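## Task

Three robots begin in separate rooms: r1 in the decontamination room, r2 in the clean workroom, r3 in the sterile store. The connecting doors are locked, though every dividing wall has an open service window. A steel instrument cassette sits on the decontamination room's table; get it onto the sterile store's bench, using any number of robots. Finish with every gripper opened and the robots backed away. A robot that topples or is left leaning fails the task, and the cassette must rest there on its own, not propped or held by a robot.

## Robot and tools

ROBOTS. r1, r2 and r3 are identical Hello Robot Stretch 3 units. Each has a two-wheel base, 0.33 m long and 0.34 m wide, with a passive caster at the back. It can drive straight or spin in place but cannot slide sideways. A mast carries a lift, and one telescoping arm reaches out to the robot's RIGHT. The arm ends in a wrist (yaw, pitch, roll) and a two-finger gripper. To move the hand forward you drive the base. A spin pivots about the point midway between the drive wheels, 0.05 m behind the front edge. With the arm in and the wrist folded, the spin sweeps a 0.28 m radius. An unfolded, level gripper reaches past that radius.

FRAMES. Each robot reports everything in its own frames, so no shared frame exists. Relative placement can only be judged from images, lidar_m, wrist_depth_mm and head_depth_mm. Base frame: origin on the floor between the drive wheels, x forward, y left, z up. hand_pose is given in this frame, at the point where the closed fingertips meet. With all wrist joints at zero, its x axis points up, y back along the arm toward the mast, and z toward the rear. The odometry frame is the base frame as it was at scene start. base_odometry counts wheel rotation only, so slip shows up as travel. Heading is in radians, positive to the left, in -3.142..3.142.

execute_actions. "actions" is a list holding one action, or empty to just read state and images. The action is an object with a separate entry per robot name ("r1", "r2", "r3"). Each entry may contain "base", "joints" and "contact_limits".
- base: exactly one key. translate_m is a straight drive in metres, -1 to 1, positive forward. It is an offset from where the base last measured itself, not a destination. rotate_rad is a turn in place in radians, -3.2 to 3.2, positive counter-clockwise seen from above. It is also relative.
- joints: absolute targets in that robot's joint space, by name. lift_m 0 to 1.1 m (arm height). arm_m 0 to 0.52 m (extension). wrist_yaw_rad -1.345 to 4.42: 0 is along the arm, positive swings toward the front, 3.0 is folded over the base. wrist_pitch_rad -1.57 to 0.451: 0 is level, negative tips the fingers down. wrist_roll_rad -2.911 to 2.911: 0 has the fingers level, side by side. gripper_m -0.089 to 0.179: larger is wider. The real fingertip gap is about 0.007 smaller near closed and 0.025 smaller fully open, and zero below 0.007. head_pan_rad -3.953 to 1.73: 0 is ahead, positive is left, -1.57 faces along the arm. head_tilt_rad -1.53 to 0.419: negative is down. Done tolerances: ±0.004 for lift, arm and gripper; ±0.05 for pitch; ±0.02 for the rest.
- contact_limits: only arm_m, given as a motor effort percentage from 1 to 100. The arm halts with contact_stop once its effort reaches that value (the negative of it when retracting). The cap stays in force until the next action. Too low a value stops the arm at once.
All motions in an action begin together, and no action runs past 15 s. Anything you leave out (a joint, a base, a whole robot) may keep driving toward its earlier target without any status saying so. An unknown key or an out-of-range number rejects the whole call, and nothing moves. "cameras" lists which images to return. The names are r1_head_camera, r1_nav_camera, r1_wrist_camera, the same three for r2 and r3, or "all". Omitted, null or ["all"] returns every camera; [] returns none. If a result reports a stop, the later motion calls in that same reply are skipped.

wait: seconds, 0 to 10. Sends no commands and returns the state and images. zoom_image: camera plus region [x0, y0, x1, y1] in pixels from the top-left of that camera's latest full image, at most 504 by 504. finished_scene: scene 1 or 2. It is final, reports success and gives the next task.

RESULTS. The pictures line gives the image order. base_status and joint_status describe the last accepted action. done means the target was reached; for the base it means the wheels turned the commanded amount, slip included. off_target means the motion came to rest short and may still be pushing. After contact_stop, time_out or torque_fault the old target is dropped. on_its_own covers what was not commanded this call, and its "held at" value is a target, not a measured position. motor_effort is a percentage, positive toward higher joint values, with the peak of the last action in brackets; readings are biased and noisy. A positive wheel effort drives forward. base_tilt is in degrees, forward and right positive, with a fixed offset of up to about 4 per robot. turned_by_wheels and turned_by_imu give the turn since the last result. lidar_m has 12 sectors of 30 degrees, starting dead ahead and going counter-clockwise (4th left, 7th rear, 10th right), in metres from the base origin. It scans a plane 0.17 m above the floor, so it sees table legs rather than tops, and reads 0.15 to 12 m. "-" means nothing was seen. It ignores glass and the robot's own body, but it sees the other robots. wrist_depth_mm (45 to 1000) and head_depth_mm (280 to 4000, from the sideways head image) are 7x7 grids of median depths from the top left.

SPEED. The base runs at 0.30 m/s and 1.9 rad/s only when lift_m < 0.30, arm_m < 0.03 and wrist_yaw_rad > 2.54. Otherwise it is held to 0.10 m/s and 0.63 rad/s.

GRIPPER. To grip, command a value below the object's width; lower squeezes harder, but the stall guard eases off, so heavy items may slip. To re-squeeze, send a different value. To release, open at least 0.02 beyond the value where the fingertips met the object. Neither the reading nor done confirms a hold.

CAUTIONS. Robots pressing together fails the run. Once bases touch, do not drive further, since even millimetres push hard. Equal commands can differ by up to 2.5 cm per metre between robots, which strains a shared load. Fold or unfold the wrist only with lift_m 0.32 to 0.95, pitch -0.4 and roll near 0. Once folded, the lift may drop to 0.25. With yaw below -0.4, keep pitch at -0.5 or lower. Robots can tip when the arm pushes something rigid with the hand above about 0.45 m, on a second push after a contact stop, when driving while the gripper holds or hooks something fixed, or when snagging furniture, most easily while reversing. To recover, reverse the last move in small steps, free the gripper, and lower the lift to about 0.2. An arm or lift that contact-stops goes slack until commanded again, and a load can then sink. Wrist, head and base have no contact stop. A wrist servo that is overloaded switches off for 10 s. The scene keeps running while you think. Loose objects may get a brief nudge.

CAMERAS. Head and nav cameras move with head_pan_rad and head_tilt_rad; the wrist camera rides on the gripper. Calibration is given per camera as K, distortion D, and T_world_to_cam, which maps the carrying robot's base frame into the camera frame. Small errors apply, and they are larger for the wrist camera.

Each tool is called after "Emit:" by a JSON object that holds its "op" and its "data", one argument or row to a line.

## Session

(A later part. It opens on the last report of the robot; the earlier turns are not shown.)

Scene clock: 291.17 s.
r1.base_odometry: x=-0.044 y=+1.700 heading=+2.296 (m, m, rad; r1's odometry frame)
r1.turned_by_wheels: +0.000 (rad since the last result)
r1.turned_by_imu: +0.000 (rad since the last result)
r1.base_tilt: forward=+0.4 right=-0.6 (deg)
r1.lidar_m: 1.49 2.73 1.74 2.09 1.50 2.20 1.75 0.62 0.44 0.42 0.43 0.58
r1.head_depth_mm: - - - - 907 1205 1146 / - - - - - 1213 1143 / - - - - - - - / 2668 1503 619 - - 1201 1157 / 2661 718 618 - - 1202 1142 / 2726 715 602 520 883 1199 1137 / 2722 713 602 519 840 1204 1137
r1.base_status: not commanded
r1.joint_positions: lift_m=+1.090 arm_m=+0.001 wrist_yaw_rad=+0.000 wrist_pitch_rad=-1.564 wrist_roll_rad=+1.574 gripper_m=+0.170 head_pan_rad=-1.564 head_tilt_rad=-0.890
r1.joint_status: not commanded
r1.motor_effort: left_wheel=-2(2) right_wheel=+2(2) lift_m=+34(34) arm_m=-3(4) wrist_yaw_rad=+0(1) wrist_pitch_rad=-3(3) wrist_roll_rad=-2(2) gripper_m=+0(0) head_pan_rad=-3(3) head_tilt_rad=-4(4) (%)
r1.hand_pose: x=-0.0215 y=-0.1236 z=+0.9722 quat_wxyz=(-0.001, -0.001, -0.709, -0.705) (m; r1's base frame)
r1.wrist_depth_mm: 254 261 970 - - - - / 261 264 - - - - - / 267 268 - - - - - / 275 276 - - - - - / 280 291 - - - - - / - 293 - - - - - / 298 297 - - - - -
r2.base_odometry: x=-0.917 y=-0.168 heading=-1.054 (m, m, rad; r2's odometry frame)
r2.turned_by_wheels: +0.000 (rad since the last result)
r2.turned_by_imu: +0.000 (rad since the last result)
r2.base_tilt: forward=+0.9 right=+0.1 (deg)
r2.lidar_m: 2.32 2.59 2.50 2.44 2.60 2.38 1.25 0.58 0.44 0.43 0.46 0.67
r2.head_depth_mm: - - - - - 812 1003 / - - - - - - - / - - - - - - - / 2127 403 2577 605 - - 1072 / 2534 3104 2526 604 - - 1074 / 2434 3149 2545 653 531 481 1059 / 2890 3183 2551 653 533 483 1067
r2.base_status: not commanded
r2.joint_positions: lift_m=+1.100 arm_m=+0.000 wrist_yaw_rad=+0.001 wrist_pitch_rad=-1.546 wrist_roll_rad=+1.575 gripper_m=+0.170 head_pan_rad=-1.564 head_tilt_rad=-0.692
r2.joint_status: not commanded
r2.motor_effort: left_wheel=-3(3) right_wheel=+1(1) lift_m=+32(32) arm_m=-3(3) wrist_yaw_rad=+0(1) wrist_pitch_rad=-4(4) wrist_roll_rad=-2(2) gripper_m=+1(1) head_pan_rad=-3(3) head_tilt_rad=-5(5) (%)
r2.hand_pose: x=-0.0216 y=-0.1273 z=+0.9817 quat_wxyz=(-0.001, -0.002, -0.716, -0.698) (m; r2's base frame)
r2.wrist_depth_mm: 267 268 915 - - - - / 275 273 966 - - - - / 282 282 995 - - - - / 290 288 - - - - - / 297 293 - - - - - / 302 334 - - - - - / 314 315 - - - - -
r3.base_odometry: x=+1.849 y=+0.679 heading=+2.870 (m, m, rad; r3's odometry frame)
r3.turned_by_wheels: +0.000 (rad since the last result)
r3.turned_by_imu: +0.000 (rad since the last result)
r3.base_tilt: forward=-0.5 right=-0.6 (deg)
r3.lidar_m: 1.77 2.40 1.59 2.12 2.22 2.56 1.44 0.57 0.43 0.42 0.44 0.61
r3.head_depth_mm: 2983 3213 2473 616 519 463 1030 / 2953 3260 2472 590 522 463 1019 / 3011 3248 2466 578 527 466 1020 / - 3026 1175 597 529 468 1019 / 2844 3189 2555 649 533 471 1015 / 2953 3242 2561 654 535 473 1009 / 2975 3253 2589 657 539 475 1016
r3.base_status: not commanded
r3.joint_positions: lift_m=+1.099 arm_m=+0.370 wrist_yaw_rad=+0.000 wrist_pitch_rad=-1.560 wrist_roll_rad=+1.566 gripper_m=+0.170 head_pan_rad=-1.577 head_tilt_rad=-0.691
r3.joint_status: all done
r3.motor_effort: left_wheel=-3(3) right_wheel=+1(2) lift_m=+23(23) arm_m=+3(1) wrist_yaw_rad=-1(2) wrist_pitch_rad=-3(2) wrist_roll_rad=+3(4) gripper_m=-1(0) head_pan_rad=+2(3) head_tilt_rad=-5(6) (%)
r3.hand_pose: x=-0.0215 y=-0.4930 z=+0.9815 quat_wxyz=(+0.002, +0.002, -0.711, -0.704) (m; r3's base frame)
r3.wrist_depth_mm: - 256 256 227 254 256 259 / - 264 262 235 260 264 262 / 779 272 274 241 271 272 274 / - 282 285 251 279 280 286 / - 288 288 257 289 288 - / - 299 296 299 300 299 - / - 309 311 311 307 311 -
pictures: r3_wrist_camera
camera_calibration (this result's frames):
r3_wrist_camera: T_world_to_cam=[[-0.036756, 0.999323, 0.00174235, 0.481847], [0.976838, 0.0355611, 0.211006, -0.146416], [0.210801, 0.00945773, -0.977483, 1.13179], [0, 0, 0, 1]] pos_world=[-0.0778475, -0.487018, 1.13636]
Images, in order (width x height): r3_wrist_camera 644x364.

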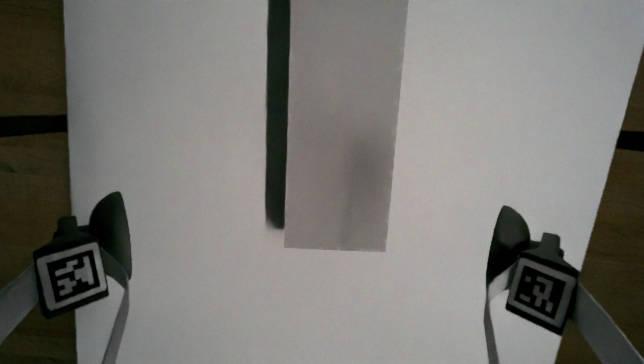

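Emit:
{"op": "execute_actions", "data": {
  "actions": [
    {"r3":{"base":{"translate_m":-0.06},"joints":{"arm_m":0.355,"lift_m":0.995}}}
  ],
  "cameras": []
}}

Emit:
{"op": "execute_actions", "data": {
  "actions": [
    {"r3":{"joints":{"gripper_m":0.02}}}
  ],
  "cameras": []
}}

Emit:
{"op": "execute_actions", "data": {
  "actions": [
    {"r3":{"joints":{"lift_m":1.1}}}
  ],
  "cameras": ["r3_wrist_camera"]
}}

Scene clock: 296.63 s.
r1.base_odometry: x=-0.044 y=+1.700 heading=+2.296 (m, m, rad; r1's odometry frame)
r1.turned_by_wheels: +0.000 (rad since the last result)
r1.turned_by_imu: +0.000 (rad since the last result)
r1.base_tilt: forward=+0.4 right=-0.5 (deg)
r1.lidar_m: 1.48 2.72 1.74 2.09 1.51 2.19 1.76 0.62 0.44 0.42 0.43 0.58
r1.head_depth_mm: - - - - 908 1200 1149 / - - - - - 1212 1147 / - - - - - - - / 2662 1496 620 - - 1200 1155 / 2660 720 620 - - 1197 1135 / 2735 716 603 520 882 1196 1134 / 2719 713 601 519 843 1195 1133
r1.base_status: not commanded
r1.joint_positions: lift_m=+1.090 arm_m=+0.001 wrist_yaw_rad=+0.000 wrist_pitch_rad=-1.564 wrist_roll_rad=+1.574 gripper_m=+0.170 head_pan_rad=-1.564 head_tilt_rad=-0.890
r1.joint_status: not commanded
r1.motor_effort: left_wheel=-1(1) right_wheel=+2(2) lift_m=+34(35) arm_m=-4(3) wrist_yaw_rad=+0(0) wrist_pitch_rad=-2(3) wrist_roll_rad=-2(2) gripper_m=+0(1) head_pan_rad=-3(4) head_tilt_rad=-4(3) (%)
r1.hand_pose: x=-0.0215 y=-0.1236 z=+0.9722 quat_wxyz=(-0.001, -0.001, -0.709, -0.705) (m; r1's base frame)
r1.wrist_depth_mm: 251 263 981 - - - - / 257 264 - - - - - / 267 268 - - - - - / 274 277 - - - - - / 282 290 - - - - - / - 292 - - - - - / 301 298 - - - - -
r2.base_odometry: x=-0.917 y=-0.168 heading=-1.054 (m, m, rad; r2's odometry frame)
r2.turned_by_wheels: +0.000 (rad since the last result)
r2.turned_by_imu: +0.000 (rad since the last result)
r2.base_tilt: forward=+0.8 right=+0.1 (deg)
r2.lidar_m: 2.32 2.59 2.49 2.44 2.60 2.38 1.24 0.58 0.44 0.43 0.46 0.67
r2.head_depth_mm: - - - - - 813 1003 / - - - - - - - / - - - - - - - / 854 402 482 605 - - 1073 / 362 402 752 605 - - 1071 / 391 3057 2424 655 533 482 1058 / 2923 3257 2532 656 533 483 1066
r2.base_status: not commanded
r2.joint_positions: lift_m=+1.100 arm_m=+0.000 wrist_yaw_rad=+0.001 wrist_pitch_rad=-1.546 wrist_roll_rad=+1.575 gripper_m=+0.170 head_pan_rad=-1.564 head_tilt_rad=-0.692
r2.joint_status: not commanded
r2.motor_effort: left_wheel=-1(2) right_wheel=+1(1) lift_m=+32(31) arm_m=-3(3) wrist_yaw_rad=-1(1) wrist_pitch_rad=-4(4) wrist_roll_rad=-1(1) gripper_m=+1(1) head_pan_rad=-3(3) head_tilt_rad=-5(5) (%)
r2.hand_pose: x=-0.0216 y=-0.1273 z=+0.9817 quat_wxyz=(-0.001, -0.002, -0.716, -0.698) (m; r2's base frame)
r2.wrist_depth_mm: 266 266 891 - - - - / 274 274 958 - - - - / 282 280 986 - - - - / 286 289 - - - - - / 300 298 - - - - - / 305 332 - - - - - / 311 316 - - - - -
r3.base_odometry: x=+1.907 y=+0.663 heading=+2.870 (m, m, rad; r3's odometry frame)
r3.turned_by_wheels: +0.000 (rad since the last result)
r3.turned_by_imu: +0.001 (rad since the last result)
r3.base_tilt: forward=-0.5 right=-0.6 (deg)
r3.lidar_m: 1.76 2.47 1.61 2.12 2.23 2.49 1.43 0.57 0.43 0.41 0.43 0.61
r3.head_depth_mm: 2840 - 2429 631 523 461 1024 / 2874 3180 2361 617 523 463 1019 / - - 762 595 525 466 1015 / 675 - - 598 523 468 1016 / 931 3174 2397 614 531 470 1010 / 2982 3225 2561 655 536 471 1002 / 2947 3279 2562 657 538 470 1010
r3.base_status: done
r3.joint_positions: lift_m=+0.995 arm_m=+0.355 wrist_yaw_rad=+0.000 wrist_pitch_rad=-1.560 wrist_roll_rad=+1.566 gripper_m=+0.170 head_pan_rad=-1.577 head_tilt_rad=-0.691
r3.joint_status: all done
r3.motor_effort: left_wheel=-3(9) right_wheel=+1(4) lift_m=+14(21) arm_m=-3(1) wrist_yaw_rad=+1(1) wrist_pitch_rad=-2(3) wrist_roll_rad=+3(3) gripper_m=-1(0) head_pan_rad=+3(2) head_tilt_rad=-5(6) (%)
r3.hand_pose: x=-0.0215 y=-0.4786 z=+0.8775 quat_wxyz=(+0.002, +0.002, -0.711, -0.704) (m; r3's base frame)
r3.wrist_depth_mm: 160 160 132 130 132 160 160 / 165 165 135 134 136 164 165 / 170 170 140 138 168 170 170 / 176 176 144 143 173 175 175 / - 181 149 147 180 179 180 / - 187 154 152 186 188 187 / 193 195 160 157 193 193 195
pictures: none
No camera images: the call's "cameras" was empty. Leave "cameras" out to get every camera's image.

Scene clock: 298.77 s.
r1.base_odometry: x=-0.044 y=+1.700 heading=+2.296 (m, m, rad; r1's odometry frame)
r1.turned_by_wheels: +0.000 (rad since the last result)
r1.turned_by_imu: +0.000 (rad since the last result)
r1.base_tilt: forward=+0.4 right=-0.5 (deg)
r1.lidar_m: 1.48 2.73 1.74 2.09 1.51 2.19 1.76 0.61 0.44 0.42 0.43 0.58
r1.head_depth_mm: - - - - 907 1201 1148 / - - - - - 1216 1143 / - - - - - - - / 2660 1501 619 - - 1194 1159 / 2657 718 619 - - 1195 1141 / 2743 715 603 521 884 1200 1139 / 2731 714 600 519 840 1201 1135
r1.base_status: not commanded
r1.joint_positions: lift_m=+1.090 arm_m=+0.001 wrist_yaw_rad=+0.000 wrist_pitch_rad=-1.564 wrist_roll_rad=+1.574 gripper_m=+0.170 head_pan_rad=-1.564 head_tilt_rad=-0.890
r1.joint_status: not commanded
r1.motor_effort: left_wheel=-2(2) right_wheel=+2(2) lift_m=+35(34) arm_m=-3(3) wrist_yaw_rad=+0(0) wrist_pitch_rad=-3(3) wrist_roll_rad=-2(2) gripper_m=+1(0) head_pan_rad=-3(3) head_tilt_rad=-4(4) (%)
r1.hand_pose: x=-0.0215 y=-0.1236 z=+0.9722 quat_wxyz=(-0.001, -0.001, -0.709, -0.705) (m; r1's base frame)
r1.wrist_depth_mm: 254 261 994 - - - - / 259 261 - - - - - / 267 267 - - - - - / 273 276 - - - - - / 277 288 - - - - - / - 291 - - - - - / 298 299 - - - - -
r2.base_odometry: x=-0.917 y=-0.168 heading=-1.054 (m, m, rad; r2's odometry frame)
r2.turned_by_wheels: +0.000 (rad since the last result)
r2.turned_by_imu: +0.000 (rad since the last result)
r2.base_tilt: forward=+0.9 right=+0.0 (deg)
r2.lidar_m: 2.31 2.59 2.50 2.44 2.60 2.38 1.24 0.58 0.44 0.43 0.46 0.67
r2.head_depth_mm: - - - - - 813 1004 / - - - - - - - / - - - - - - - / 858 400 483 605 - - 1071 / 364 402 754 605 - - 1072 / 371 3033 2436 653 533 482 1059 / 2916 3253 2545 654 532 482 1069
r2.base_status: not commanded
r2.joint_positions: lift_m=+1.100 arm_m=+0.000 wrist_yaw_rad=+0.001 wrist_pitch_rad=-1.546 wrist_roll_rad=+1.575 gripper_m=+0.170 head_pan_rad=-1.564 head_tilt_rad=-0.692
r2.joint_status: not commanded
r2.motor_effort: left_wheel=-2(2) right_wheel=+1(1) lift_m=+32(31) arm_m=-3(3) wrist_yaw_rad=-1(1) wrist_pitch_rad=-4(4) wrist_roll_rad=-2(2) gripper_m=+1(0) head_pan_rad=-3(3) head_tilt_rad=-5(5) (%)
r2.hand_pose: x=-0.0216 y=-0.1273 z=+0.9817 quat_wxyz=(-0.001, -0.002, -0.716, -0.698) (m; r2's base frame)
r2.wrist_depth_mm: 267 267 907 - - - - / 275 274 945 - - - - / 282 281 999 - - - - / 290 288 - - - - - / 297 293 - - - - - / 304 333 - - - - - / 315 313 - - - - -
r3.base_odometry: x=+1.907 y=+0.663 heading=+2.870 (m, m, rad; r3's odometry frame)
r3.turned_by_wheels: +0.000 (rad since the last result)
r3.turned_by_imu: +0.000 (rad since the last result)
r3.base_tilt: forward=-0.5 right=-0.7 (deg)
r3.lidar_m: 1.76 2.46 1.62 2.12 2.22 2.49 1.43 0.57 0.43 0.41 0.43 0.61
r3.head_depth_mm: 2841 - 2449 635 520 462 1026 / 2831 3196 2392 619 525 463 1014 / - - 765 594 526 467 1011 / 680 - - 598 529 470 1010 / 932 3151 2445 614 532 471 1009 / 2948 3233 2569 657 536 474 1007 / 2940 3242 2572 660 538 474 1000
r3.base_status: not commanded
r3.joint_positions: lift_m=+0.996 arm_m=+0.355 wrist_yaw_rad=+0.000 wrist_pitch_rad=-1.569 wrist_roll_rad=+1.566 gripper_m=+0.021 head_pan_rad=-1.577 head_tilt_rad=-0.691
r3.joint_status: all done
r3.motor_effort: left_wheel=-2(3) right_wheel=+0(1) lift_m=+3(14) arm_m=-3(3) wrist_yaw_rad=-2(1) wrist_pitch_rad=+0(2) wrist_roll_rad=+3(3) gripper_m=-28(100) head_pan_rad=+2(2) head_tilt_rad=-5(6) (%)
r3.hand_pose: x=-0.0215 y=-0.4763 z=+0.8784 quat_wxyz=(+0.002, +0.002, -0.707, -0.707) (m; r3's base frame)
r3.wrist_depth_mm: 162 164 135 133 135 164 164 / 169 169 139 138 140 168 170 / 173 173 143 142 171 174 173 / 179 179 148 147 177 179 179 / 185 184 151 151 152 186 185 / 190 191 158 156 159 191 192 / 197 198 163 162 197 199 199
pictures: none
No camera images: the call's "cameras" was empty. Leave "cameras" out to get every camera's image.

Scene clock: 300.57 s.
r1.base_odometry: x=-0.044 y=+1.700 heading=+2.296 (m, m, rad; r1's odometry frame)
r1.turned_by_wheels: +0.000 (rad since the last result)
r1.turned_by_imu: +0.000 (rad since the last result)
r1.base_tilt: forward=+0.3 right=-0.6 (deg)
r1.lidar_m: 1.48 2.72 1.74 2.09 1.50 2.19 1.76 0.61 0.44 0.42 0.43 0.58
r1.head_depth_mm: - - - - 909 1201 1147 / - - - - - 1213 1148 / - - - - - - - / 2667 1507 620 - - 1200 1157 / 2666 720 618 - - 1200 1138 / 2742 716 603 520 883 1200 1135 / 2747 712 600 519 840 1193 1136
r1.base_status: not commanded
r1.joint_positions: lift_m=+1.090 arm_m=+0.001 wrist_yaw_rad=+0.000 wrist_pitch_rad=-1.564 wrist_roll_rad=+1.574 gripper_m=+0.170 head_pan_rad=-1.564 head_tilt_rad=-0.890
r1.joint_status: not commanded
r1.motor_effort: left_wheel=-1(1) right_wheel=+2(2) lift_m=+35(34) arm_m=-4(4) wrist_yaw_rad=+0(0) wrist_pitch_rad=-3(2) wrist_roll_rad=-2(2) gripper_m=-1(0) head_pan_rad=-3(3) head_tilt_rad=-3(4) (%)
r1.hand_pose: x=-0.0215 y=-0.1236 z=+0.9722 quat_wxyz=(-0.001, -0.001, -0.709, -0.705) (m; r1's base frame)
r1.wrist_depth_mm: 254 261 967 - - - - / 259 264 - - - - - / 265 270 - - - - - / 274 275 - - - - - / 284 290 - - - - - / - 292 - - - - - / 300 298 - - - - -
r2.base_odometry: x=-0.917 y=-0.168 heading=-1.054 (m, m, rad; r2's odometry frame)
r2.turned_by_wheels: +0.000 (rad since the last result)
r2.turned_by_imu: +0.000 (rad since the last result)
r2.base_tilt: forward=+0.8 right=+0.1 (deg)
r2.lidar_m: 2.32 2.59 2.49 2.44 2.59 2.37 1.24 0.58 0.44 0.43 0.46 0.67
r2.head_depth_mm: - - - - - 811 1008 / - - - - - - - / - - - - - - - / 378 411 555 614 - - 1072 / 915 3022 2554 614 - - 1072 / 2236 3078 2544 632 533 481 1055 / 2903 3214 2554 653 532 482 1067
r2.base_status: not commanded
r2.joint_positions: lift_m=+1.100 arm_m=+0.000 wrist_yaw_rad=+0.001 wrist_pitch_rad=-1.546 wrist_roll_rad=+1.575 gripper_m=+0.170 head_pan_rad=-1.564 head_tilt_rad=-0.692
r2.joint_status: not commanded
r2.motor_effort: left_wheel=-1(2) right_wheel=+1(1) lift_m=+33(31) arm_m=-3(3) wrist_yaw_rad=-1(1) wrist_pitch_rad=-4(4) wrist_roll_rad=-1(2) gripper_m=+0(0) head_pan_rad=-3(3) head_tilt_rad=-5(4) (%)
r2.hand_pose: x=-0.0216 y=-0.1273 z=+0.9817 quat_wxyz=(-0.001, -0.002, -0.716, -0.698) (m; r2's base frame)
r2.wrist_depth_mm: 268 268 942 - - - - / 275 276 957 - - - - / 278 281 985 - - - - / 291 287 - - - - - / 298 295 - - - - - / 301 331 - - - - - / 314 312 - - - - -
r3.base_odometry: x=+1.907 y=+0.663 heading=+2.870 (m, m, rad; r3's odometry frame)
r3.turned_by_wheels: +0.000 (rad since the last result)
r3.turned_by_imu: +0.000 (rad since the last result)
r3.base_tilt: forward=-0.5 right=-0.6 (deg)
r3.lidar_m: 1.76 2.46 1.61 2.12 2.22 2.49 1.44 0.57 0.43 0.41 0.43 0.61
r3.head_depth_mm: 2974 3182 2443 635 520 461 1025 / 2968 3256 2474 619 522 463 1016 / 2949 3193 2493 621 525 465 1013 / - 2969 2497 608 528 468 1009 / 905 3111 1141 612 531 471 1009 / 2936 3205 2562 654 534 472 1008 / 2920 3240 2584 659 537 470 1006
r3.base_status: not commanded
r3.joint_positions: lift_m=+1.099 arm_m=+0.355 wrist_yaw_rad=+0.000 wrist_pitch_rad=-1.564 wrist_roll_rad=+1.566 gripper_m=+0.024 head_pan_rad=-1.577 head_tilt_rad=-0.691
r3.joint_status: all done
r3.motor_effort: left_wheel=-1(2) right_wheel=+0(1) lift_m=+24(28) arm_m=-2(3) wrist_yaw_rad=-1(0) wrist_pitch_rad=-2(1) wrist_roll_rad=+3(3) gripper_m=-22(28) head_pan_rad=+3(2) head_tilt_rad=-6(4) (%)
r3.hand_pose: x=-0.0215 y=-0.4776 z=+0.9815 quat_wxyz=(+0.002, +0.002, -0.709, -0.705) (m; r3's base frame)
r3.wrist_depth_mm: 261 258 126 125 125 258 258 / - 265 130 129 130 264 267 / 750 272 134 133 134 273 275 / - 280 139 137 276 281 - / - 286 142 141 141 291 - / - 300 147 147 146 296 - / - 308 154 151 308 309 -
pictures: r3_wrist_camera
camera_calibration (this result's frames):
r3_wrist_camera: T_world_to_cam=[[-0.0367506, 0.999308, 0.00580145, 0.462391], [0.976838, 0.0346985, 0.211147, -0.147513], [0.2108, 0.0134269, -0.977437, 1.13348], [0, 0, 0, 1]] pos_world=[-0.0778475, -0.472172, 1.13637]
Images, in order (width x height): r3_wrist_camera 644x364.

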